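# Fold the sock's toe back onto its foot

## Task

Lift the toe end of the sock, turn it back and set it down on top of the foot or heel part (dropping it so it flops into place is fine), then open the grippers and withdraw; the fold only counts if it stays put on its own once the robot no longer touches it.

## Robot and tools

Robot: two six-joint arms with parallel grippers, named left_arm and right_arm. The names are labels only and do not match sides of any picture. left_arm sits on the +y side, its base near (-0.001, +0.315, +0.007) m; right_arm's base is near (-0.007, -0.265, +0.005) m.

Scene frame: origin at table-top height, midway between the arms and a few centimetres in from the table's near edge. +x runs out across the table, +z is up. Gripper positions in results use this frame, in metres, with orientation as a wxyz quaternion. The reported hand position is not exact and drifts more when the arm is stretched far. The reported point lies between the finger pads, just under 1 cm back from the tips. Fingers extend along the gripper's +z and close along its y axis.

execute_actions takes {"actions": [...]} holding zero or one item, plus optional "pictures" (true/false; images come by default).
- Empty list: no motion, just returns the present state.
- Motion: {"rows": [[14 numbers], ...], "steps": n}. n is 1 to 15 control steps of 1/30 s each (default 15). Up to 15 rows; each row is used for one step, and the final row repeats to fill the remaining steps.
- Wait: {"steps": n} with no rows, n up to 300; it returns once that many steps have elapsed since the previous result, and your own reply time is counted in them.
A rejected call moves nothing.

Each row is one flat list of 14 numbers covering both arms, even when only one arm should move: left_arm's waist, shoulder, elevation of elbow, wrist pitch, wrist yaw, wrist roll, gripper opening, then the same seven for right_arm. The six joint values are absolute target angles in radians, in the same form as the Joint positions line, not offsets. Stated ranges per arm: waist -2.618 to 3.054, shoulder 0.000 to 3.142, elbow 0.000 to 3.142, wrist pitch -1.571 to 1.571, wrist yaw -1.571 to 1.571, wrist roll -2.094 to 2.094. True ends may differ by up to 0.036 rad either way. A target more than 0.036 rad outside a range, and farther out than the joint currently is, gets the whole call refused; a target beyond the real end is clipped there and the result notes "joint sent to its limit" (possibly about an earlier, still-running motion). No such note does not prove more travel is available. The opening is an absolute value from -1 (shut) to +1 (fully open, pad gap 0.087 m).

Motion limits: the target sent each step stays within a fixed lead of the measured angle (waist 0.202, shoulder 0.258, elbow 0.238, wrist pitch 0.573, wrist yaw and roll 0.522 rad), and targets are scaled back if they would shift the gripper over 70 mm from where it measures. Far targets therefore take several calls. Friction can leave a joint about 0.031 rad short, and changes smaller than that may not happen at all. Between calls the arms keep heading to the last row sent until everything nearly stops or a step is HELD; after that only a new action moves them further. Fingers still in motion finish their move.

Result lines: the state line gives each gripper's position and quaternion. Joint positions and Joint velocities list per arm the six joints (rad, rad/s) then the pad gap (m, m/s). grip_measured is the measured opening on the command scale; each gripper may read up to about 1 mm off, consistently. Away from ±1, the fingers go to where grip_measured equals your command, so to hold something command slightly below grip_measured (about 0.02 below for a firm hold, less for a light one). Pads push up to about 20 N; closing fast can squeeze harder or even spring the fingers open. "joint command not followed" means a clearance check altered or blocked joint targets on some steps, while the rest of the row ran. HELD marks steps where your row, fully or partly, was not sent. MOTOR HOT appears from 75 °C; OVER-TEMPERATURE FAULT means an arm was stopped (at 90 °C for 10 s, at 100 °C it goes limp and falls). Avoid holding loads for long, especially while thinking.

zoom_image: {"camera": one of cam_high, cam_low, cam_left_wrist, cam_right_wrist, "region": [x0, y0, x1, y1]} in pixels of that camera's latest 504x504 image, top-left origin, region at most 504 by 504. Returns a closer view; moves nothing.

read_manual: optional "section" (only "licences"); returns licence text, no motion.

finished_scene: {"scene": number of the current scene}. Answering without any tool call ends everything.

Cameras: cam_high looks down over the table from behind the right side; cam_low looks back from the far side near table level; each wrist camera rides on its gripper. Calibration numbers given with the session are approximate, and results list cameras whose values changed.

Cautions: a bar and plate under and behind the bases stand up to about 3 cm above the table and give no warning on contact. Do not let the arms collide or shove each other. Avoid dropping things unintentionally, slips, slamming, and pressing hard into the table or sock. Finish with both grippers open and moved away so the fold rests unsupported; quick, smooth, low-effort motion is preferred.

Each tool is called after ">>>" as a command line: name --argument value for each argument, lists and objects as JSON in quotes; but a table of rows of numbers goes row by row, as --pt "numbers of a row", without its own name.

## Session

>>> execute_actions --actions '[]'

Scene clock: 0.00 s of 5100.00 s.
left_arm: end_effector_position=(+0.3824, +0.3246, +0.3664) grip_measured=+1.000 end_effector_quat_wxyz=(+0.706, -0.008, +0.708, -0.018) | right_arm: end_effector_position=(+0.3613, -0.2419, +0.3921) grip_measured=+1.000 end_effector_quat_wxyz=(+0.731, -0.018, +0.681, +0.035)
Joint positions: left_arm=[ 0.014  1.034  1.048 -0.006 -0.005  0.006  0.087] | right_arm=[-0.009  1.037  1.064  0.016 -0.008  0.015  0.087]
Joint velocities: left_arm=[-0.012 -0.002 -0.002  0.037 -0.007 -0.007  0.   ] | right_arm=[-0.007 -0.007 -0.012 -0.022 -0.022 -0.022  0.   ]

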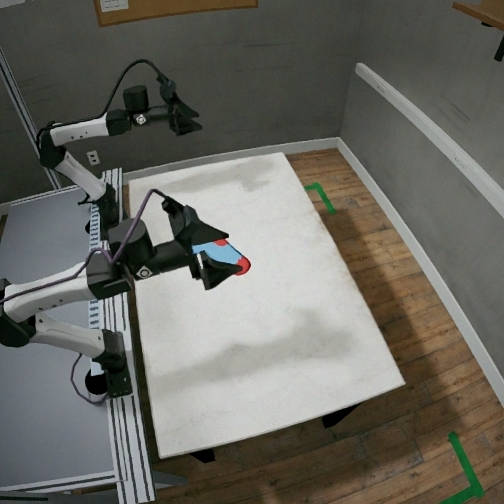

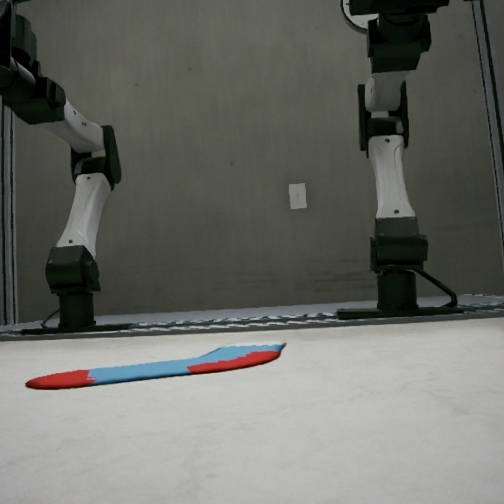

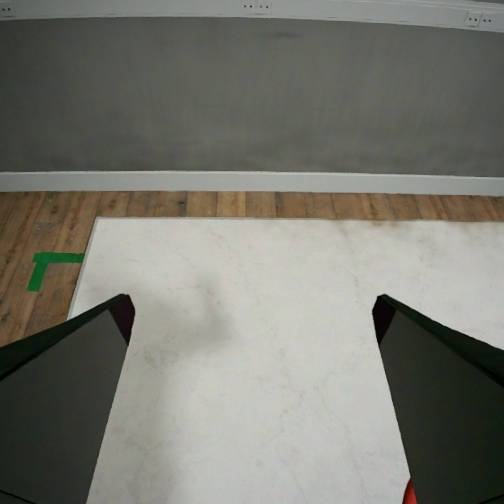

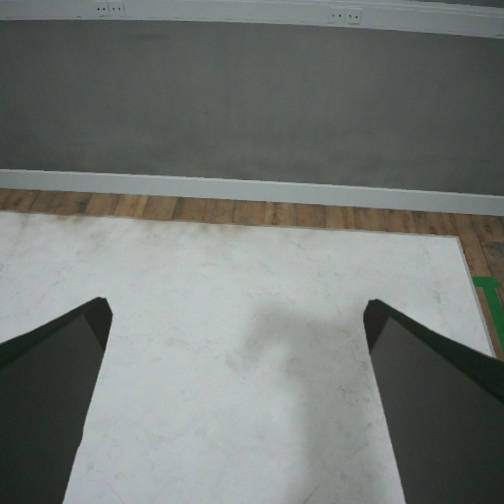

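>>> zoom_image --camera "cam_high" --region '[160, 200, 280, 300]'

>>> zoom_image --camera "cam_low" --region '[10, 320, 310, 410]'

Region (160, 200, 280, 300) of cam_high's 504x504 image, scaled by 4.200, with more detail than that image has.

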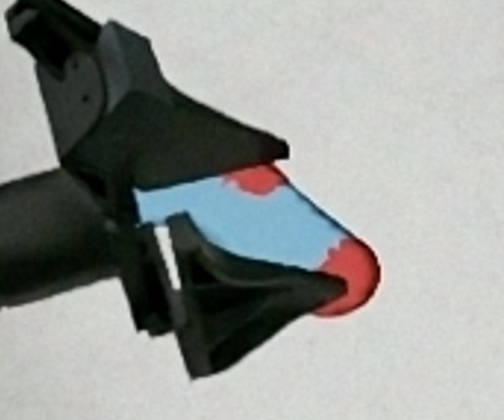

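Region (10, 320, 310, 410) of cam_low's 504x504 image, scaled by 1.680, with more detail than that image has; it fills the top 151 rows of this view, and the rest is white.

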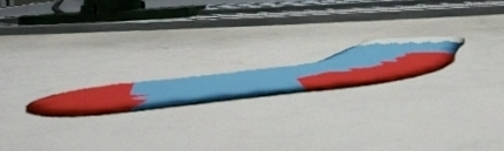

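>>> execute_actions --actions '[{"rows": [[0.014, 1.034, 1.048, -0.006, -0.005, 0.006, 1.0, 0.397, 2.375, 2.13, -0.885, -0.06, 0.075, 0.15]], "steps": 15}]' --pictures false

>>> execute_actions --actions '[{"steps": 36}]'

Scene clock: 62.83 s of 5100.00 s.
left_arm: end_effector_position=(+0.3824, +0.3246, +0.3664) grip_measured=+1.000 end_effector_quat_wxyz=(+0.706, -0.008, +0.708, -0.018) | right_arm: end_effector_position=(+0.4556, -0.0127, +0.2789) grip_measured=+0.150 end_effector_quat_wxyz=(+0.437, -0.195, +0.866, +0.144)
Joint positions: left_arm=[ 0.014  1.034  1.048 -0.006 -0.005  0.006  0.087] | right_arm=[ 0.398  1.973  2.076 -0.749 -0.056  0.063  0.05 ]
Joint velocities: left_arm=[ 0.017 -0.002  0.017  0.081 -0.007 -0.066  0.   ] | right_arm=[-0.012  1.595  0.799 -0.022  0.037 -0.051 -0.001]
Steps of this call (steps 1 to 90: nothing new was sent; then 59.33 s passed at rest; steps 91 to 105: all 15 steps of this action). Readings (joint positions):
91: left_arm=[0.014 1.034 1.048 -0.006 -0.005 0.006] | right_arm=[0.007 1.053 1.091 -0.036 -0.003 0.021]
92: left_arm=[0.014 1.034 1.048 -0.006 -0.005 0.006] | right_arm=[0.047 1.092 1.149 -0.106 -0.005 0.027]
94: left_arm=[0.014 1.034 1.048 -0.006 -0.005 0.006] | right_arm=[0.137 1.193 1.271 -0.230 -0.014 0.037]
98: left_arm=[0.014 1.034 1.048 -0.006 -0.005 0.006] | right_arm=[0.309 1.422 1.520 -0.501 -0.030 0.051]
105: the state above

Scene clock: 64.03 s of 5100.00 s.
left_arm: end_effector_position=(+0.3824, +0.3246, +0.3664) grip_measured=+1.000 end_effector_quat_wxyz=(+0.706, -0.008, +0.708, -0.018) | right_arm: end_effector_position=(+0.4569, -0.0127, +0.0681) grip_measured=+0.150 end_effector_quat_wxyz=(+0.215, -0.203, +0.951, +0.086)
Joint positions: left_arm=[ 0.014  1.034  1.048 -0.006 -0.005  0.006  0.087] | right_arm=[ 0.398  2.375  2.112 -0.873 -0.056  0.069  0.05 ]
Joint velocities: left_arm=[ 0.002  0.002  0.007 -0.022 -0.022  0.007  0.   ] | right_arm=[ 0.002 -0.002  0.007 -0.022  0.007  0.051 -0.001]
Steps of this call (steps 1 to 36: the robot went on to your last target). Readings (joint positions):
1: left_arm=[0.014 1.034 1.048 -0.006 -0.005 0.006] | right_arm=[0.398 2.023 2.092 -0.751 -0.056 0.063]
2: left_arm=[0.014 1.034 1.048 -0.006 -0.005 0.006] | right_arm=[0.398 2.069 2.099 -0.756 -0.056 0.063]
4: left_arm=[0.014 1.034 1.048 -0.006 -0.005 0.006] | right_arm=[0.398 2.158 2.105 -0.769 -0.056 0.063]
8: left_arm=[0.014 1.034 1.048 -0.006 -0.005 0.006] | right_arm=[0.398 2.331 2.112 -0.810 -0.056 0.066]
36: the state above
camera_calibration (this result's frames):
cam_right_wrist: T_world_to_cam=[[0.441572, -0.893249, -0.0843831, -0.211985], [-0.80609, -0.436261, 0.399869, 0.358766], [-0.393995, -0.108551, -0.91268, 0.379982], [0, 0, 0, 1]] pos_world=[0.532515, 0.00840725, 0.185455]

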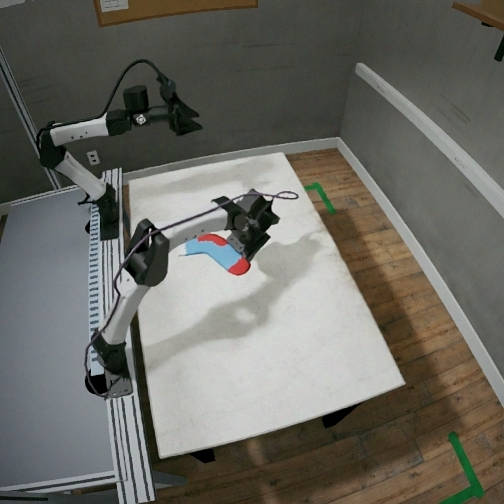

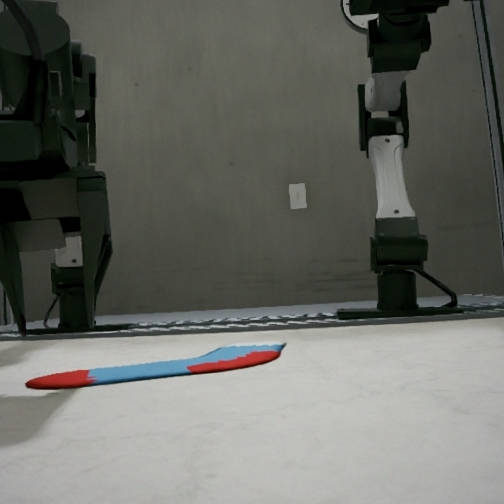

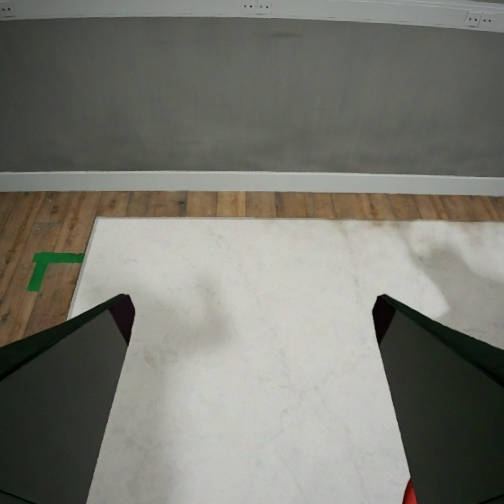

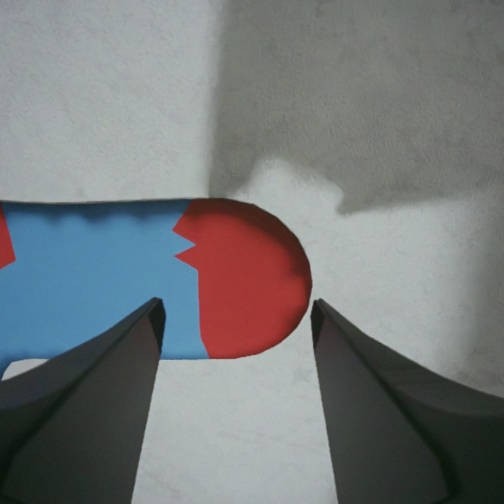

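>>> zoom_image --camera "cam_low" --region '[0, 280, 160, 400]'

Region (0, 280, 160, 400) of cam_low's 504x504 image, scaled by 3.150, with more detail than that image has; it fills the top 378 rows of this view, and the rest is white.

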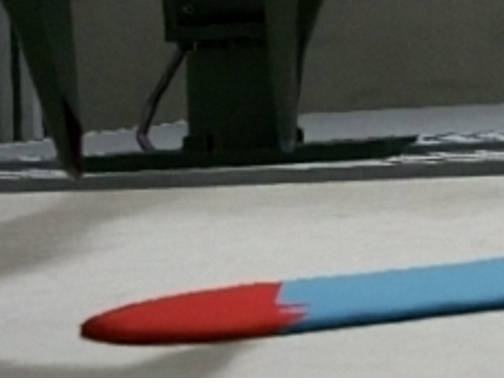

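>>> execute_actions --actions '[{"rows": [[0.014, 1.034, 1.048, -0.006, -0.005, 0.006, 1.0, 0.390, 2.382, 2.13, -0.889, -0.06, 0.075, 0.15], [0.014, 1.034, 1.048, -0.006, -0.005, 0.006, 1.0, 0.383, 2.389, 2.13, -0.893, -0.06, 0.075, 0.15], [0.014, 1.034, 1.048, -0.006, -0.005, 0.006, 1.0, 0.376, 2.396, 2.13, -0.897, -0.06, 0.075, 0.15], [0.014, 1.034, 1.048, -0.006, -0.005, 0.006, 1.0, 0.376, 2.403, 2.13, -0.897, -0.06, 0.075, 0.15], [0.014, 1.034, 1.048, -0.006, -0.005, 0.006, 1.0, 0.376, 2.410, 2.13, -0.897, -0.06, 0.075, 0.15], [0.014, 1.034, 1.048, -0.006, -0.005, 0.006, 1.0, 0.376, 2.416, 2.13, -0.897, -0.06, 0.075, 0.15], [0.014, 1.034, 1.048, -0.006, -0.005, 0.006, 1.0, 0.376, 2.421, 2.13, -0.897, -0.06, 0.075, 0.15], [0.014, 1.034, 1.048, -0.006, -0.005, 0.006, 1.0, 0.376, 2.425, 2.13, -0.897, -0.06, 0.075, 0.15], [0.014, 1.034, 1.048, -0.006, -0.005, 0.006, 1.0, 0.376, 2.428, 2.13, -0.897, -0.06, 0.075, 0.15]], "steps": 15}]' --pictures false

>>> execute_actions --actions '[{"steps": 8}]'

Scene clock: 108.13 s of 5100.00 s.
left_arm: end_effector_position=(+0.3824, +0.3246, +0.3664) grip_measured=+1.000 end_effector_quat_wxyz=(+0.706, -0.008, +0.708, -0.018) | right_arm: end_effector_position=(+0.4566, -0.0203, +0.0494) grip_measured=+0.150 end_effector_quat_wxyz=(+0.195, -0.197, +0.957, +0.080)
Joint positions: left_arm=[ 0.014  1.034  1.048 -0.006 -0.005  0.006  0.087] | right_arm=[ 0.386  2.411  2.112 -0.88  -0.056  0.069  0.05 ]
Joint velocities: left_arm=[ 0.002  0.007 -0.017  0.007 -0.022 -0.007  0.   ] | right_arm=[ 0.012  0.017 -0.002 -0.081 -0.007  0.007  0.   ]
Steps of this call (steps 1 to 15: the robot went on to your last target; steps 16 to 110: nothing new was sent; then 39.93 s passed at rest; steps 111 to 125: all 15 steps of this action). Readings (joint positions):
111: left_arm=[0.014 1.034 1.048 -0.006 -0.005 0.006] | right_arm=[0.398 2.375 2.112 -0.873 -0.056 0.069]
112: left_arm=[0.014 1.034 1.048 -0.006 -0.005 0.006] | right_arm=[0.398 2.375 2.112 -0.873 -0.056 0.069]
114: left_arm=[0.014 1.034 1.048 -0.006 -0.005 0.006] | right_arm=[0.396 2.375 2.112 -0.874 -0.056 0.069]
118: left_arm=[0.014 1.034 1.048 -0.006 -0.005 0.006] | right_arm=[0.388 2.384 2.112 -0.875 -0.056 0.069]
125: the state above

Scene clock: 108.40 s of 5100.00 s.
left_arm: end_effector_position=(+0.3824, +0.3246, +0.3664) grip_measured=+1.000 end_effector_quat_wxyz=(+0.706, -0.008, +0.708, -0.018) | right_arm: end_effector_position=(+0.4564, -0.0204, +0.0493) grip_measured=+0.150 end_effector_quat_wxyz=(+0.195, -0.197, +0.958, +0.080)
Joint positions: left_arm=[ 0.014  1.034  1.048 -0.006 -0.005  0.006  0.087] | right_arm=[ 0.386  2.411  2.112 -0.881 -0.056  0.069  0.05 ]
Joint velocities: left_arm=[-0.012  0.012 -0.007 -0.007  0.066 -0.066  0.   ] | right_arm=[-0.002  0.012 -0.007 -0.037 -0.022 -0.066  0.   ]
Steps of this call (steps 1 to 8: the robot went on to your last target). Readings (joint positions):
1: left_arm=[0.014 1.034 1.048 -0.006 -0.005 0.006] | right_arm=[0.386 2.411 2.112 -0.880 -0.056 0.069]
2: left_arm=[0.014 1.034 1.048 -0.006 -0.005 0.006] | right_arm=[0.386 2.411 2.112 -0.880 -0.056 0.069]
4: left_arm=[0.014 1.034 1.048 -0.006 -0.005 0.006] | right_arm=[0.386 2.411 2.112 -0.880 -0.056 0.069]
8: the state above
camera_calibration (this result's frames):
cam_right_wrist: T_world_to_cam=[[0.426989, -0.900312, -0.084367, -0.213708], [-0.795059, -0.418235, 0.439272, 0.355955], [-0.430767, -0.120488, -0.894384, 0.377491], [0, 0, 0, 1]] pos_world=[0.536867, 0.0019513, 0.163231]

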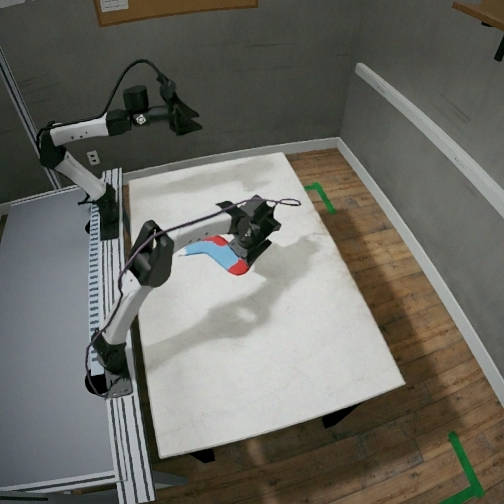

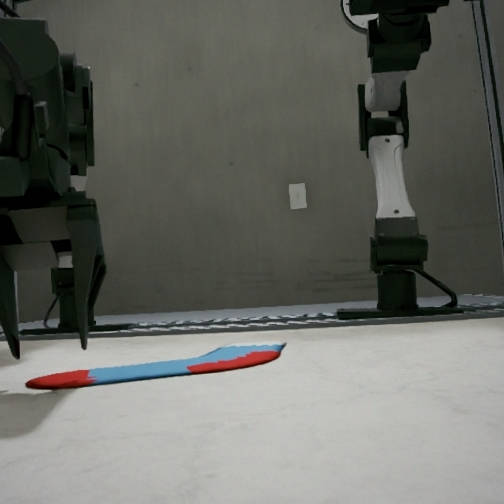

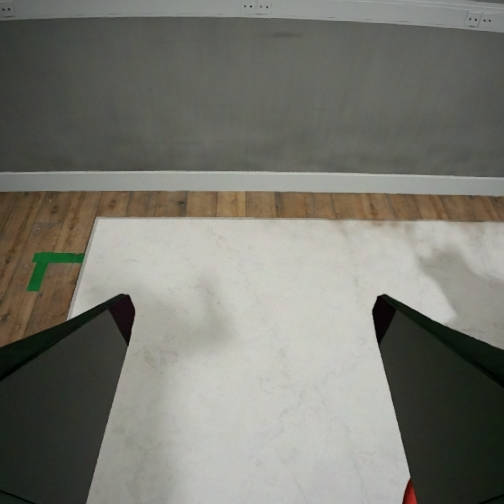

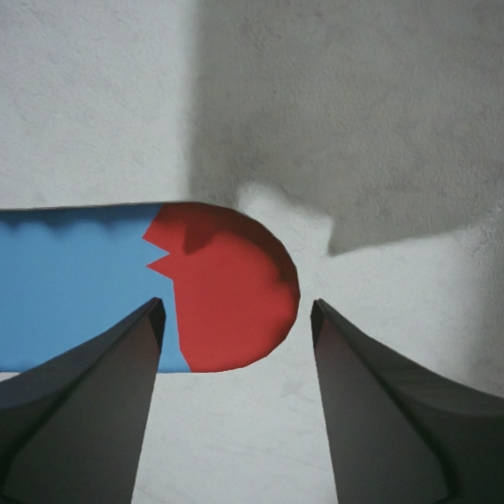

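>>> execute_actions --actions '[{"rows": [[0.014, 1.034, 1.048, -0.006, -0.005, 0.006, 1.0, 0.376, 2.433, 2.13, -0.900, -0.06, 0.075, 0.15], [0.014, 1.034, 1.048, -0.006, -0.005, 0.006, 1.0, 0.376, 2.438, 2.13, -0.903, -0.06, 0.075, 0.15], [0.014, 1.034, 1.048, -0.006, -0.005, 0.006, 1.0, 0.376, 2.443, 2.13, -0.903, -0.06, 0.075, 0.15], [0.014, 1.034, 1.048, -0.006, -0.005, 0.006, 1.0, 0.376, 2.448, 2.13, -0.903, -0.06, 0.075, 0.15], [0.014, 1.034, 1.048, -0.006, -0.005, 0.006, 1.0, 0.376, 2.453, 2.13, -0.903, -0.06, 0.075, 0.15], [0.014, 1.034, 1.048, -0.006, -0.005, 0.006, 1.0, 0.376, 2.457, 2.13, -0.903, -0.06, 0.075, 0.15], [0.014, 1.034, 1.048, -0.006, -0.005, 0.006, 1.0, 0.376, 2.461, 2.13, -0.903, -0.06, 0.075, 0.15], [0.014, 1.034, 1.048, -0.006, -0.005, 0.006, 1.0, 0.376, 2.465, 2.13, -0.903, -0.06, 0.075, 0.15], [0.014, 1.034, 1.048, -0.006, -0.005, 0.006, 1.0, 0.376, 2.468, 2.13, -0.903, -0.06, 0.075, 0.15], [0.014, 1.034, 1.048, -0.006, -0.005, 0.006, 1.0, 0.376, 2.471, 2.13, -0.903, -0.06, 0.075, 0.15], [0.014, 1.034, 1.048, -0.006, -0.005, 0.006, 1.0, 0.376, 2.474, 2.13, -0.903, -0.06, 0.075, 0.15], [0.014, 1.034, 1.048, -0.006, -0.005, 0.006, 1.0, 0.376, 2.477, 2.13, -0.903, -0.06, 0.075, 0.15], [0.014, 1.034, 1.048, -0.006, -0.005, 0.006, 1.0, 0.376, 2.480, 2.13, -0.903, -0.06, 0.075, 0.15], [0.014, 1.034, 1.048, -0.006, -0.005, 0.006, 1.0, 0.376, 2.483, 2.13, -0.903, -0.06, 0.075, 0.15], [0.014, 1.034, 1.048, -0.006, -0.005, 0.006, 1.0, 0.376, 2.485, 2.13, -0.903, -0.06, 0.075, 0.15]], "steps": 15}]' --pictures false

>>> execute_actions --actions '[{"steps": 10}]'

Scene clock: 125.17 s of 5100.00 s.
left_arm: end_effector_position=(+0.3824, +0.3246, +0.3664) grip_measured=+1.000 end_effector_quat_wxyz=(+0.706, -0.008, +0.708, -0.018) | right_arm: end_effector_position=(+0.4525, -0.0224, +0.0263) grip_measured=+0.150 end_effector_quat_wxyz=(+0.172, -0.197, +0.962, +0.074)
Joint positions: left_arm=[ 0.014  1.034  1.048 -0.006 -0.005  0.006  0.087] | right_arm=[ 0.386  2.458  2.115 -0.886 -0.056  0.069  0.05 ]
Joint velocities: left_arm=[-0.007 -0.012 -0.012 -0.037 -0.066 -0.007  0.   ] | right_arm=[ 0.002 -0.007  0.051  0.037  0.022  0.022 -0.   ]
Steps of this call (steps 1 to 15: the robot went on to your last target; steps 16 to 110: nothing new was sent; then 12.60 s passed at rest; steps 111 to 125: all 15 steps of this action). Readings (joint positions):
111: left_arm=[0.014 1.034 1.048 -0.006 -0.005 0.006] | right_arm=[0.386 2.411 2.112 -0.881 -0.056 0.069]
112: left_arm=[0.014 1.034 1.048 -0.006 -0.005 0.006] | right_arm=[0.386 2.411 2.112 -0.881 -0.056 0.069]
114: left_arm=[0.014 1.034 1.048 -0.006 -0.005 0.006] | right_arm=[0.386 2.412 2.112 -0.882 -0.056 0.069]
118: left_arm=[0.014 1.034 1.048 -0.006 -0.005 0.006] | right_arm=[0.386 2.426 2.112 -0.882 -0.056 0.069]
125: the state above

Scene clock: 125.50 s of 5100.00 s.
left_arm: end_effector_position=(+0.3824, +0.3246, +0.3664) grip_measured=+1.000 end_effector_quat_wxyz=(+0.706, -0.008, +0.708, -0.018) | right_arm: end_effector_position=(+0.4531, -0.0221, +0.0272) grip_measured=+0.150 end_effector_quat_wxyz=(+0.173, -0.197, +0.962, +0.074)
Joint positions: left_arm=[ 0.014  1.034  1.048 -0.006 -0.005  0.006  0.087] | right_arm=[ 0.386  2.458  2.118 -0.886 -0.056  0.069  0.05 ]
Joint velocities: left_arm=[ 0.002  0.002  0.012 -0.022  0.007 -0.051  0.   ] | right_arm=[-0.002  0.007  0.007 -0.007 -0.007 -0.022  0.001]
Steps of this call (steps 1 to 10: the robot went on to your last target). Readings (joint positions):
1: left_arm=[0.014 1.034 1.048 -0.006 -0.005 0.006] | right_arm=[0.386 2.458 2.118 -0.886 -0.056 0.069]
2: left_arm=[0.014 1.034 1.048 -0.006 -0.005 0.006] | right_arm=[0.386 2.458 2.118 -0.886 -0.056 0.069]
4: left_arm=[0.014 1.034 1.048 -0.006 -0.005 0.006] | right_arm=[0.386 2.458 2.118 -0.886 -0.056 0.069]
8: left_arm=[0.014 1.034 1.048 -0.006 -0.005 0.006] | right_arm=[0.386 2.458 2.118 -0.886 -0.056 0.069]
10: the state above
camera_calibration (this result's frames):
cam_right_wrist: T_world_to_cam=[[0.423018, -0.902262, -0.08354, -0.213969], [-0.776066, -0.40835, 0.480595, 0.352835], [-0.467736, -0.138468, -0.872954, 0.371896], [0, 0, 0, 1]] pos_world=[0.538285, 0.00251993, 0.137203]

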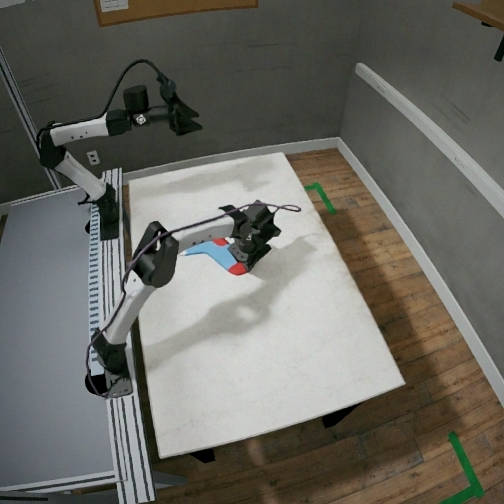

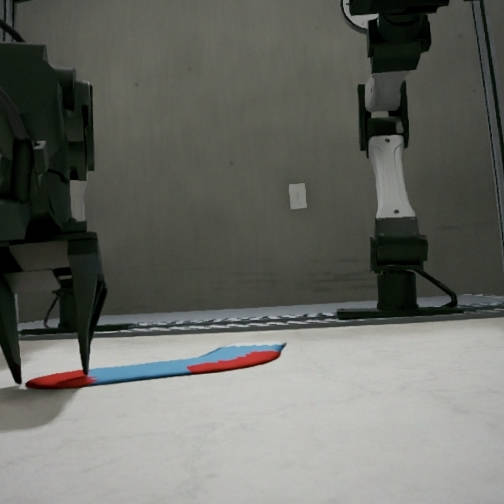

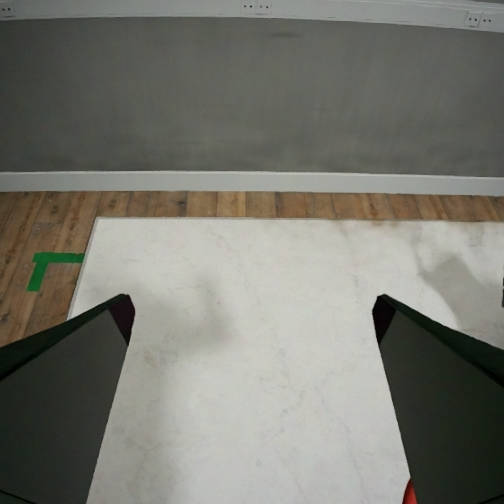

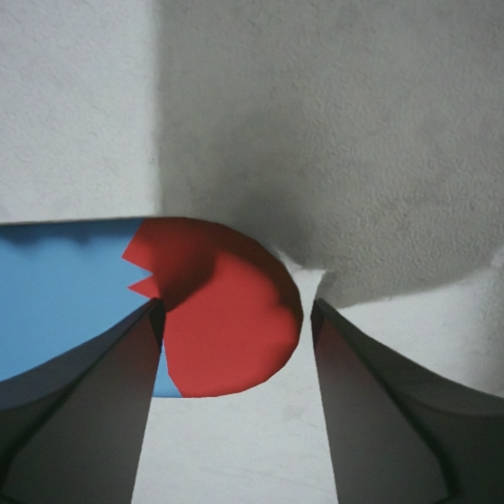

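>>> execute_actions --actions '[]'

Scene clock: 140.60 s of 5100.00 s.
left_arm: end_effector_position=(+0.3824, +0.3246, +0.3664) grip_measured=+1.000 end_effector_quat_wxyz=(+0.706, -0.008, +0.708, -0.018) | right_arm: end_effector_position=(+0.4531, -0.0221, +0.0272) grip_measured=+0.150 end_effector_quat_wxyz=(+0.173, -0.197, +0.962, +0.074)
Joint positions: left_arm=[ 0.014  1.034  1.048 -0.006 -0.005  0.006  0.087] | right_arm=[ 0.386  2.458  2.118 -0.886 -0.056  0.069  0.05 ]
Joint velocities: left_arm=[ 0.007  0.012 -0.017  0.051  0.007 -0.007  0.   ] | right_arm=[-0.012 -0.007  0.002  0.051 -0.022  0.007  0.   ]
Steps of this call (steps 1 to 15: the robot went on to your last target; steps 16 to 110: nothing new was sent; then 11.43 s passed at rest). Readings (joint positions):
1: left_arm=[0.014 1.034 1.048 -0.006 -0.005 0.006] | right_arm=[0.386 2.458 2.118 -0.886 -0.056 0.069]
2: left_arm=[0.014 1.034 1.048 -0.006 -0.005 0.006] | right_arm=[0.386 2.458 2.118 -0.886 -0.056 0.069]
4: left_arm=[0.014 1.034 1.048 -0.006 -0.005 0.006] | right_arm=[0.386 2.458 2.118 -0.886 -0.056 0.069]
8: left_arm=[0.014 1.034 1.048 -0.006 -0.005 0.006] | right_arm=[0.386 2.458 2.118 -0.886 -0.056 0.069]
110: the state above
All arms were judged still, so your last target was given up. Only a new action makes them travel on or press farther. Fingers that are still opening or closing keep moving.
camera_calibration (this result's frames):
cam_right_wrist: T_world_to_cam=[[0.423018, -0.902262, -0.08354, -0.213969], [-0.776066, -0.40835, 0.480595, 0.352835], [-0.467736, -0.138468, -0.872954, 0.371896], [0, 0, 0, 1]] pos_world=[0.538285, 0.00251993, 0.137203]

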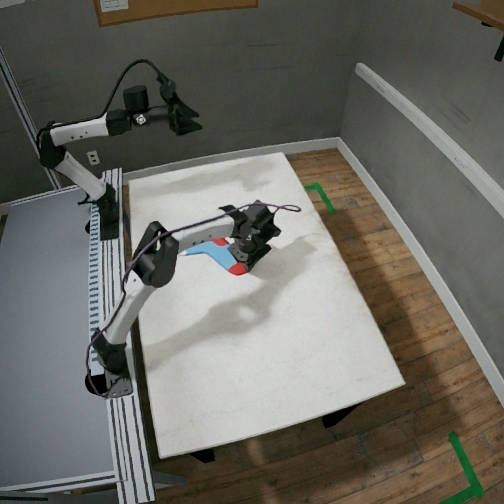

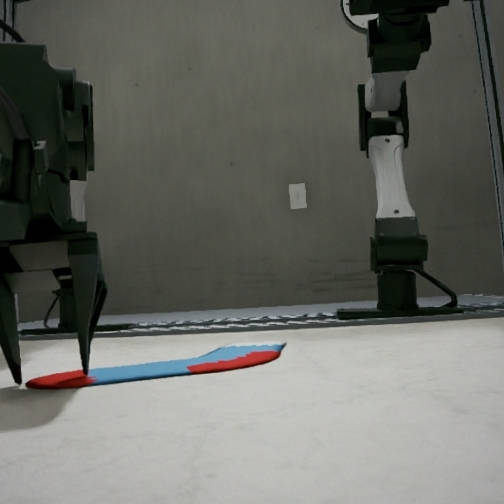

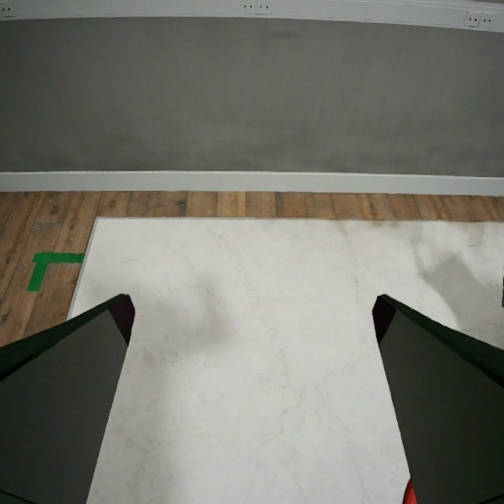

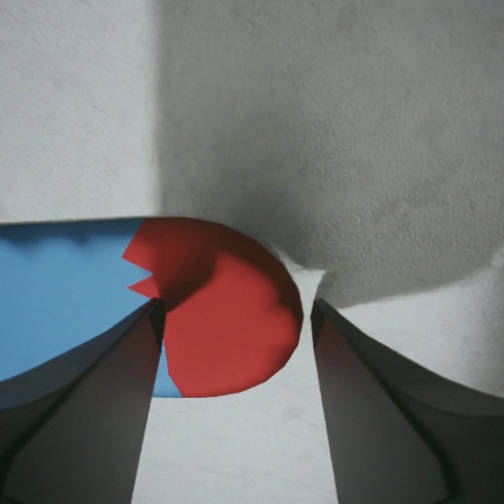

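>>> execute_actions --actions '[{"rows": [[0.014,1.034,1.048,-0.006,-0.005,0.006,1.0,0.376,2.485,2.115,-0.903,-0.06,0.075,0.11],[0.014,1.034,1.048,-0.006,-0.005,0.006,1.0,0.376,2.485,2.115,-0.903,-0.06,0.075,0.07],[0.014,1.034,1.048,-0.006,-0.005,0.006,1.0,0.376,2.485,2.115,-0.903,-0.06,0.075,0.03],[0.014,1.034,1.048,-0.006,-0.005,0.006,1.0,0.376,2.485,2.115,-0.903,-0.06,0.075,-0.01],[0.014,1.034,1.048,-0.006,-0.005,0.006,1.0,0.376,2.485,2.115,-0.903,-0.06,0.075,-0.05],[0.014,1.034,1.048,-0.006,-0.005,0.006,1.0,0.376,2.485,2.115,-0.903,-0.06,0.075,-0.09],[0.014,1.034,1.048,-0.006,-0.005,0.006,1.0,0.376,2.485,2.115,-0.903,-0.06,0.075,-0.13],[0.014,1.034,1.048,-0.006,-0.005,0.006,1.0,0.376,2.485,2.115,-0.903,-0.06,0.075,-0.17],[0.014,1.034,1.048,-0.006,-0.005,0.006,1.0,0.376,2.485,2.115,-0.903,-0.06,0.075,-0.21],[0.014,1.034,1.048,-0.006,-0.005,0.006,1.0,0.376,2.485,2.115,-0.903,-0.06,0.075,-0.25],[0.014,1.034,1.048,-0.006,-0.005,0.006,1.0,0.376,2.485,2.115,-0.903,-0.06,0.075,-0.29],[0.014,1.034,1.048,-0.006,-0.005,0.006,1.0,0.376,2.485,2.115,-0.903,-0.06,0.075,-0.33],[0.014,1.034,1.048,-0.006,-0.005,0.006,1.0,0.376,2.485,2.115,-0.903,-0.06,0.075,-0.37],[0.014,1.034,1.048,-0.006,-0.005,0.006,1.0,0.376,2.485,2.115,-0.903,-0.06,0.075,-0.41],[0.014,1.034,1.048,-0.006,-0.005,0.006,1.0,0.376,2.485,2.115,-0.903,-0.06,0.075,-0.45]], "steps": 15}]'

Scene clock: 150.33 s of 5100.00 s.
left_arm: end_effector_position=(+0.3824, +0.3246, +0.3664) grip_measured=+1.000 end_effector_quat_wxyz=(+0.706, -0.008, +0.708, -0.018) | right_arm: end_effector_position=(+0.4531, -0.0221, +0.0272) grip_measured=-0.429 end_effector_quat_wxyz=(+0.173, -0.197, +0.962, +0.074)
Joint positions: left_arm=[ 0.014  1.034  1.048 -0.006 -0.005  0.006  0.087] | right_arm=[ 0.386  2.458  2.118 -0.886 -0.056  0.069  0.025]
Joint velocities: left_arm=[-0.022  0.002 -0.017 -0.037 -0.066 -0.007  0.   ] | right_arm=[-0.002 -0.002 -0.002 -0.007 -0.037 -0.095 -0.037]
Steps of this call (steps 1 to 90: nothing new was sent; then 6.23 s passed at rest; steps 91 to 105: all 15 steps of this action). Readings (joint positions):
91: left_arm=[0.014 1.034 1.048 -0.006 -0.005 0.006] | right_arm=[0.386 2.458 2.118 -0.886 -0.056 0.069]
92: left_arm=[0.014 1.034 1.048 -0.006 -0.005 0.006] | right_arm=[0.386 2.458 2.118 -0.886 -0.056 0.069]
94: left_arm=[0.014 1.034 1.048 -0.006 -0.005 0.006] | right_arm=[0.386 2.458 2.118 -0.886 -0.056 0.069]
98: left_arm=[0.014 1.034 1.048 -0.006 -0.005 0.006] | right_arm=[0.386 2.458 2.118 -0.886 -0.056 0.069]
105: the state above
camera_calibration (this result's frames):
cam_right_wrist: T_world_to_cam=[[0.423018, -0.902262, -0.08354, -0.213969], [-0.776066, -0.40835, 0.480595, 0.352835], [-0.467736, -0.138468, -0.872954, 0.371896], [0, 0, 0, 1]] pos_world=[0.538285, 0.00251993, 0.137203]

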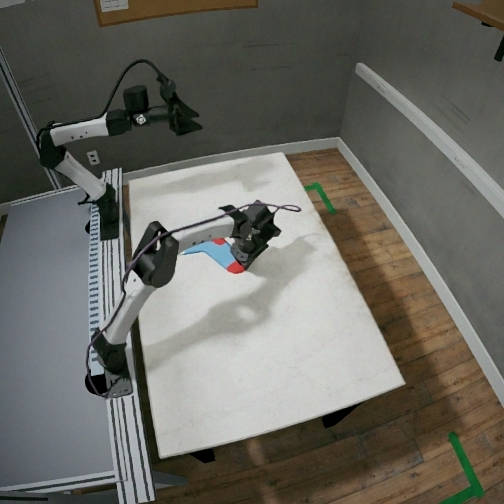

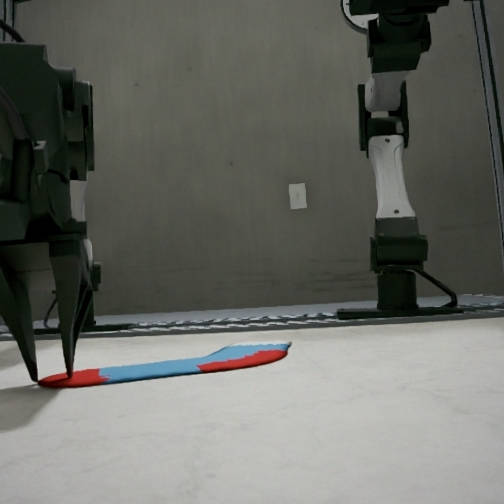

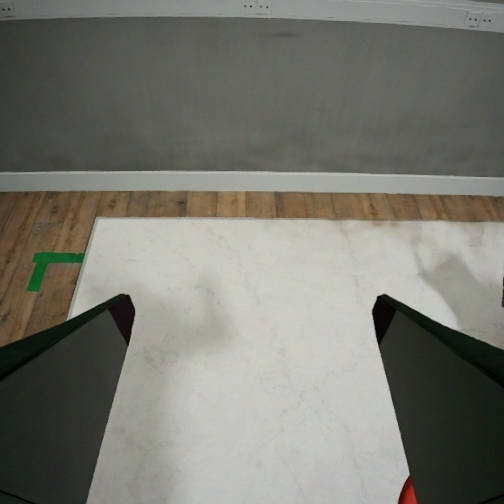

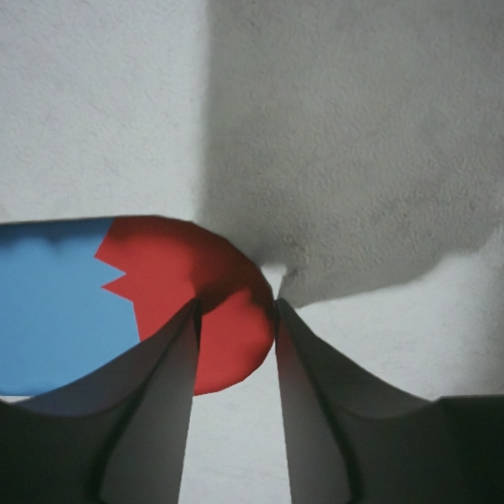

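>>> zoom_image --camera "cam_low" --region '[0, 320, 140, 410]'

Region (0, 320, 140, 410) of cam_low's 504x504 image, scaled by 3.600, with more detail than that image has; it fills the top 324 rows of this view, and the rest is white.

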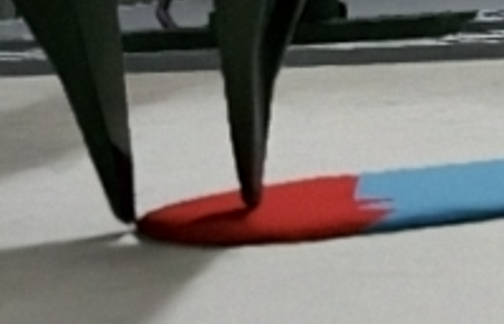

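>>> execute_actions --actions '[{"rows": [[0.014,1.034,1.048,-0.006,-0.005,0.006,1.0,0.386,2.45,2.118,-0.89,-0.056,0.075,-0.45],[0.014,1.034,1.048,-0.006,-0.005,0.006,1.0,0.386,2.44,2.118,-0.89,-0.056,0.075,-0.45],[0.014,1.034,1.048,-0.006,-0.005,0.006,1.0,0.386,2.43,2.118,-0.89,-0.056,0.075,-0.45],[0.014,1.034,1.048,-0.006,-0.005,0.006,1.0,0.386,2.425,2.118,-0.89,-0.056,0.075,-0.45],[0.014,1.034,1.048,-0.006,-0.005,0.006,1.0,0.386,2.425,2.118,-0.89,-0.056,0.075,-0.45],[0.014,1.034,1.048,-0.006,-0.005,0.006,1.0,0.386,2.425,2.118,-0.89,-0.052,0.075,-0.39],[0.014,1.034,1.048,-0.006,-0.005,0.006,1.0,0.39,2.425,2.118,-0.89,-0.048,0.075,-0.33],[0.014,1.034,1.048,-0.006,-0.005,0.006,1.0,0.395,2.425,2.118,-0.89,-0.044,0.075,-0.27],[0.014,1.034,1.048,-0.006,-0.005,0.006,1.0,0.40,2.425,2.118,-0.89,-0.04,0.075,-0.21],[0.014,1.034,1.048,-0.006,-0.005,0.006,1.0,0.405,2.425,2.118,-0.89,-0.036,0.075,-0.15],[0.014,1.034,1.048,-0.006,-0.005,0.006,1.0,0.41,2.425,2.118,-0.89,-0.032,0.075,-0.09],[0.014,1.034,1.048,-0.006,-0.005,0.006,1.0,0.415,2.425,2.118,-0.89,-0.028,0.075,-0.03],[0.014,1.034,1.048,-0.006,-0.005,0.006,1.0,0.42,2.425,2.118,-0.89,-0.024,0.075,0.03],[0.014,1.034,1.048,-0.006,-0.005,0.006,1.0,0.424,2.425,2.118,-0.89,-0.02,0.075,0.09],[0.014,1.034,1.048,-0.006,-0.005,0.006,1.0,0.426,2.425,2.118,-0.89,-0.016,0.075,0.15]], "steps": 15}]'

>>> execute_actions --actions '[{"steps": 15}]'

Scene clock: 186.00 s of 5100.00 s.
left_arm: end_effector_position=(+0.3824, +0.3246, +0.3664) grip_measured=+1.000 end_effector_quat_wxyz=(+0.706, -0.008, +0.708, -0.018) | right_arm: end_effector_position=(+0.4525, -0.0158, +0.0412) grip_measured=+0.119 end_effector_quat_wxyz=(+0.188, -0.204, +0.958, +0.069)
Joint positions: left_arm=[ 0.014  1.034  1.048 -0.006 -0.005  0.006  0.087] | right_arm=[ 0.404  2.429  2.118 -0.886 -0.035  0.069  0.049]
Joint velocities: left_arm=[-0.007  0.002 -0.017  0.007  0.022  0.007  0.   ] | right_arm=[ 0.144 -0.012 -0.002  0.051  0.11   0.037  0.054]
Steps of this call (steps 1 to 15: the robot went on to your last target; steps 16 to 110: nothing new was sent; then 31.50 s passed at rest; steps 111 to 125: all 15 steps of this action). Readings (joint positions):
111: left_arm=[0.014 1.034 1.048 -0.006 -0.005 0.006] | right_arm=[0.386 2.458 2.118 -0.886 -0.056 0.069]
112: left_arm=[0.014 1.034 1.048 -0.006 -0.005 0.006] | right_arm=[0.386 2.458 2.118 -0.886 -0.056 0.069]
114: left_arm=[0.014 1.034 1.048 -0.006 -0.005 0.006] | right_arm=[0.386 2.454 2.118 -0.886 -0.056 0.069]
118: left_arm=[0.014 1.034 1.048 -0.006 -0.005 0.006] | right_arm=[0.386 2.437 2.118 -0.886 -0.055 0.069]
125: the state above
camera_calibration (this result's frames):
cam_right_wrist: T_world_to_cam=[[0.434836, -0.898231, -0.0640218, -0.212965], [-0.787907, -0.413924, 0.455928, 0.354457], [-0.436029, -0.147811, -0.887711, 0.370811], [0, 0, 0, 1]] pos_world=[0.533569, 0.0102359, 0.153932]

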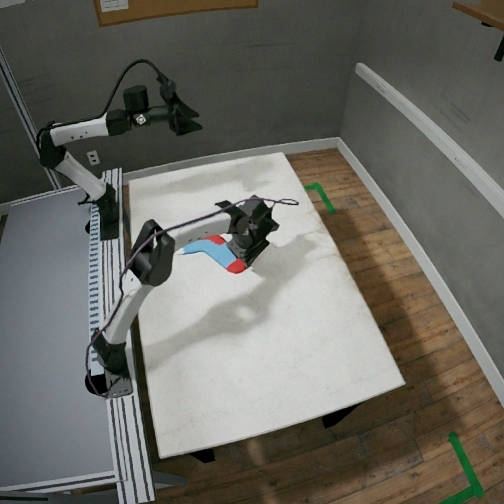

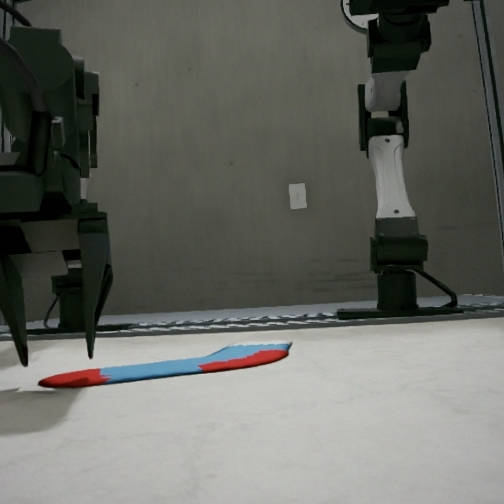

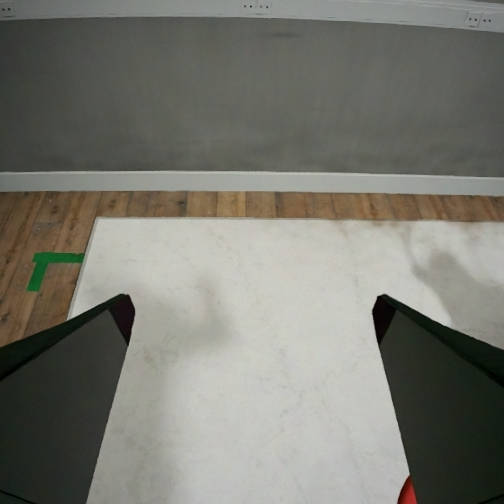

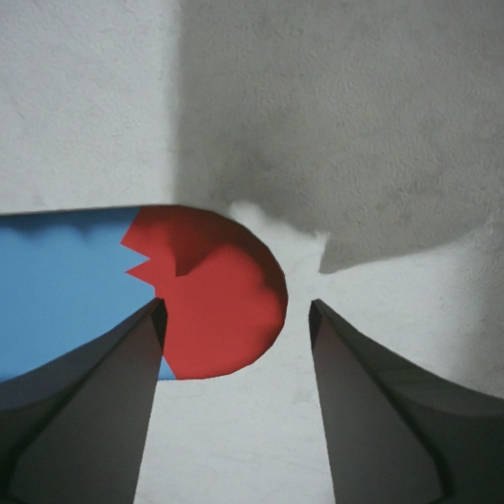

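Scene clock: 186.50 s of 5100.00 s.
left_arm: end_effector_position=(+0.3824, +0.3246, +0.3664) grip_measured=+1.000 end_effector_quat_wxyz=(+0.706, -0.008, +0.708, -0.018) | right_arm: end_effector_position=(+0.4490, -0.0095, +0.0411) grip_measured=+0.150 end_effector_quat_wxyz=(+0.190, -0.211, +0.957, +0.065)
Joint positions: left_arm=[ 0.014  1.034  1.048 -0.006 -0.005  0.006  0.087] | right_arm=[ 0.422  2.429  2.118 -0.886 -0.023  0.069  0.05 ]
Joint velocities: left_arm=[-0.017 -0.002 -0.007 -0.095  0.081  0.066  0.   ] | right_arm=[ 0.007  0.012  0.012 -0.007 -0.007 -0.037 -0.001]
Steps of this call (steps 1 to 15: the robot went on to your last target). Readings (joint positions):
1: left_arm=[0.014 1.034 1.048 -0.006 -0.005 0.006] | right_arm=[0.409 2.429 2.118 -0.886 -0.032 0.069]
2: left_arm=[0.014 1.034 1.048 -0.006 -0.005 0.006] | right_arm=[0.414 2.429 2.118 -0.886 -0.031 0.069]
4: left_arm=[0.014 1.034 1.048 -0.006 -0.005 0.006] | right_arm=[0.420 2.429 2.118 -0.886 -0.029 0.069]
8: left_arm=[0.014 1.034 1.048 -0.006 -0.005 0.006] | right_arm=[0.422 2.429 2.118 -0.886 -0.025 0.069]
15: the state above
camera_calibration (this result's frames):
cam_right_wrist: T_world_to_cam=[[0.446919, -0.893045, -0.052283, -0.21161], [-0.784928, -0.419507, 0.455962, 0.352997], [-0.429128, -0.16274, -0.888462, 0.366905], [0, 0, 0, 1]] pos_world=[0.529099, 0.0188174, 0.153965]

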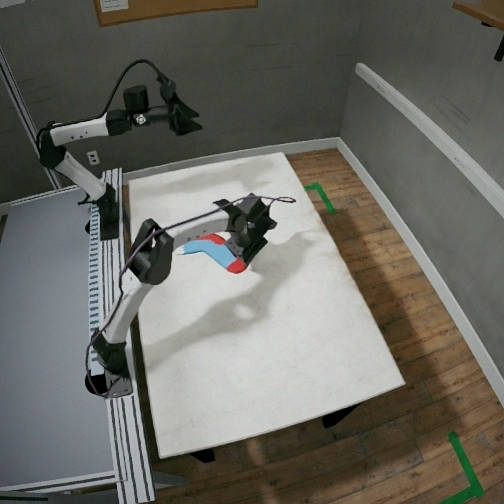

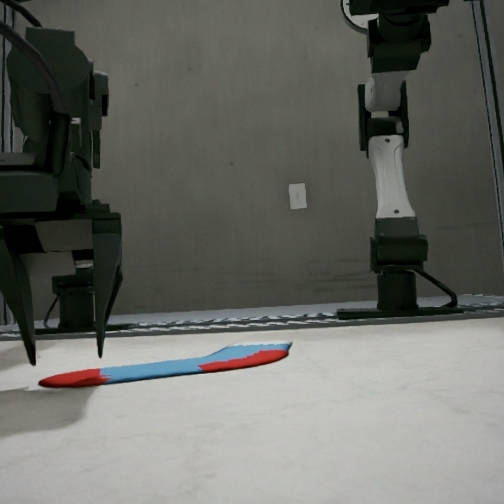

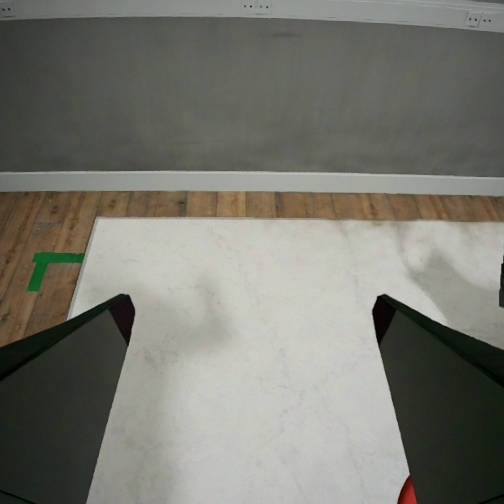

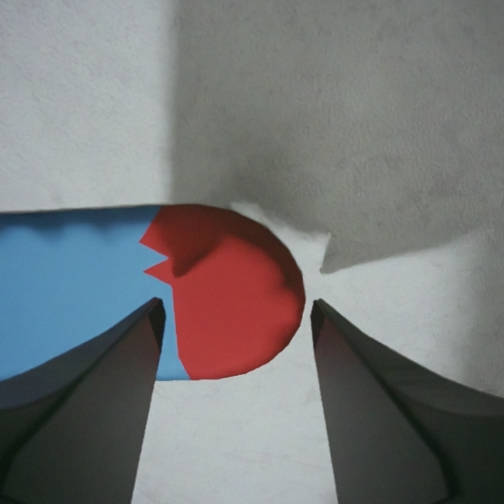

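>>> execute_actions --actions '[{"rows": [[0.014,1.034,1.048,-0.006,-0.005,0.006,1.0,0.424,2.435,2.118,-0.89,-0.02,0.075,0.2],[0.014,1.034,1.048,-0.006,-0.005,0.006,1.0,0.424,2.44,2.118,-0.89,-0.02,0.075,0.25],[0.014,1.034,1.048,-0.006,-0.005,0.006,1.0,0.424,2.446,2.118,-0.89,-0.02,0.075,0.3],[0.014,1.034,1.048,-0.006,-0.005,0.006,1.0,0.424,2.452,2.118,-0.89,-0.02,0.075,0.3],[0.014,1.034,1.048,-0.006,-0.005,0.006,1.0,0.424,2.458,2.118,-0.89,-0.02,0.075,0.3],[0.014,1.034,1.048,-0.006,-0.005,0.006,1.0,0.424,2.463,2.118,-0.89,-0.02,0.075,0.3],[0.014,1.034,1.048,-0.006,-0.005,0.006,1.0,0.424,2.468,2.118,-0.89,-0.02,0.075,0.3],[0.014,1.034,1.048,-0.006,-0.005,0.006,1.0,0.424,2.473,2.115,-0.89,-0.02,0.075,0.3],[0.014,1.034,1.048,-0.006,-0.005,0.006,1.0,0.424,2.477,2.112,-0.89,-0.02,0.075,0.3],[0.014,1.034,1.048,-0.006,-0.005,0.006,1.0,0.424,2.481,2.11,-0.89,-0.02,0.075,0.3],[0.014,1.034,1.048,-0.006,-0.005,0.006,1.0,0.424,2.485,2.11,-0.89,-0.02,0.075,0.3],[0.014,1.034,1.048,-0.006,-0.005,0.006,1.0,0.424,2.489,2.11,-0.89,-0.02,0.075,0.3],[0.014,1.034,1.048,-0.006,-0.005,0.006,1.0,0.424,2.493,2.11,-0.89,-0.02,0.075,0.3],[0.014,1.034,1.048,-0.006,-0.005,0.006,1.0,0.424,2.497,2.11,-0.89,-0.02,0.075,0.3],[0.014,1.034,1.048,-0.006,-0.005,0.006,1.0,0.424,2.50,2.11,-0.89,-0.02,0.075,0.3]], "steps": 15}]' --pictures false

>>> execute_actions --actions '[{"steps": 15}]'

Scene clock: 202.47 s of 5100.00 s.
left_arm: end_effector_position=(+0.3824, +0.3246, +0.3664) grip_measured=+1.000 end_effector_quat_wxyz=(+0.706, -0.008, +0.708, -0.018) | right_arm: end_effector_position=(+0.4467, -0.0108, +0.0246) grip_measured=+0.300 end_effector_quat_wxyz=(+0.174, -0.211, +0.960, +0.060)
Joint positions: left_arm=[ 0.014  1.034  1.048 -0.006 -0.005  0.006  0.087] | right_arm=[ 0.422  2.462  2.118 -0.886 -0.023  0.071  0.057]
Joint velocities: left_arm=[ 0.027 -0.002 -0.007  0.066  0.007  0.081  0.   ] | right_arm=[-0.017 -0.002  0.007 -0.037 -0.066 -0.022 -0.   ]
Steps of this call (steps 1 to 15: the robot went on to your last target; steps 16 to 110: nothing new was sent; then 11.80 s passed at rest; steps 111 to 125: all 15 steps of this action). Readings (joint positions):
111: left_arm=[0.014 1.034 1.048 -0.006 -0.005 0.006] | right_arm=[0.422 2.429 2.118 -0.886 -0.022 0.069]
112: left_arm=[0.014 1.034 1.048 -0.006 -0.005 0.006] | right_arm=[0.422 2.429 2.118 -0.886 -0.022 0.069]
114: left_arm=[0.014 1.034 1.048 -0.006 -0.005 0.006] | right_arm=[0.422 2.429 2.118 -0.886 -0.022 0.069]
118: left_arm=[0.014 1.034 1.048 -0.006 -0.005 0.006] | right_arm=[0.422 2.434 2.118 -0.886 -0.022 0.069]
125: the state above

Scene clock: 202.97 s of 5100.00 s.
left_arm: end_effector_position=(+0.3824, +0.3246, +0.3664) grip_measured=+1.000 end_effector_quat_wxyz=(+0.706, -0.008, +0.708, -0.018) | right_arm: end_effector_position=(+0.4469, -0.0106, +0.0246) grip_measured=+0.300 end_effector_quat_wxyz=(+0.175, -0.211, +0.960, +0.060)
Joint positions: left_arm=[ 0.014  1.034  1.048 -0.006 -0.005  0.006  0.087] | right_arm=[ 0.422  2.462  2.118 -0.885 -0.023  0.071  0.057]
Joint velocities: left_arm=[-0.022 -0.002 -0.017  0.037 -0.022 -0.037  0.   ] | right_arm=[ 0.007 -0.007  0.002 -0.022 -0.022 -0.125  0.001]
Steps of this call (steps 1 to 15: the robot went on to your last target). Readings (joint positions):
1: left_arm=[0.014 1.034 1.048 -0.006 -0.005 0.006] | right_arm=[0.422 2.462 2.118 -0.886 -0.023 0.071]
2: left_arm=[0.014 1.034 1.048 -0.006 -0.005 0.006] | right_arm=[0.422 2.462 2.118 -0.885 -0.023 0.071]
4: left_arm=[0.014 1.034 1.048 -0.006 -0.005 0.006] | right_arm=[0.422 2.462 2.118 -0.885 -0.023 0.071]
8: left_arm=[0.014 1.034 1.048 -0.006 -0.005 0.006] | right_arm=[0.422 2.462 2.118 -0.885 -0.023 0.071]
15: the state above
All arms were judged still, so your last target was given up. Only a new action makes them travel on or press farther. Fingers that are still opening or closing keep moving.
camera_calibration (this result's frames):
cam_right_wrist: T_world_to_cam=[[0.444082, -0.89449, -0.0517499, -0.211327], [-0.772522, -0.411507, 0.483602, 0.352197], [-0.453873, -0.174781, -0.873757, 0.361722], [0, 0, 0, 1]] pos_world=[0.530102, 0.0191232, 0.134798]

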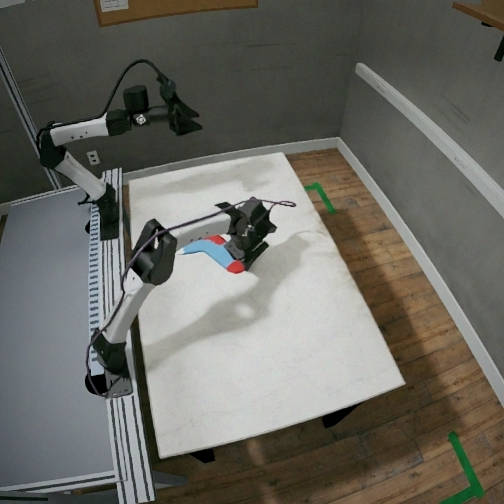

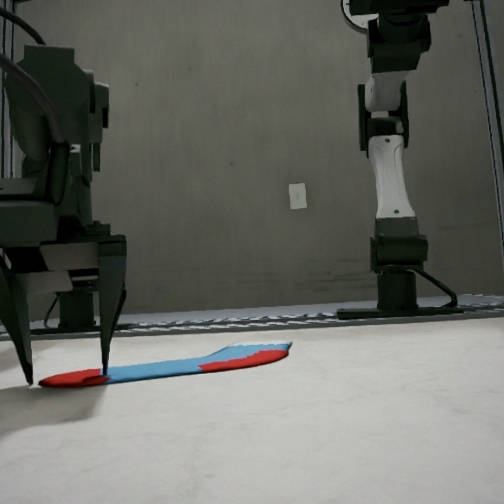

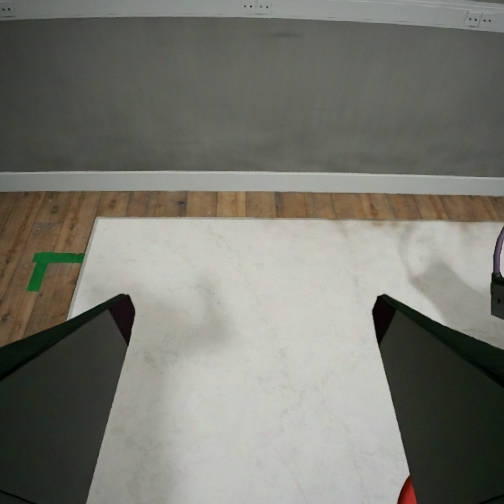

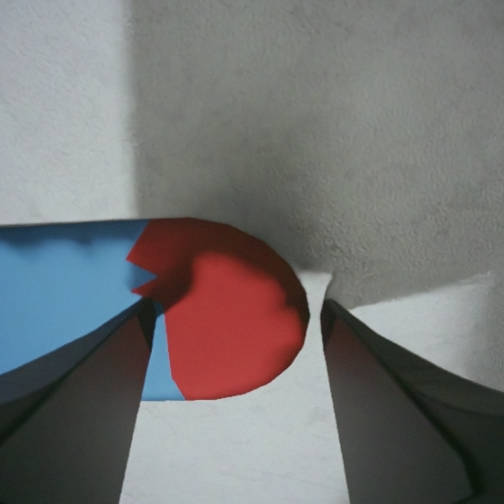

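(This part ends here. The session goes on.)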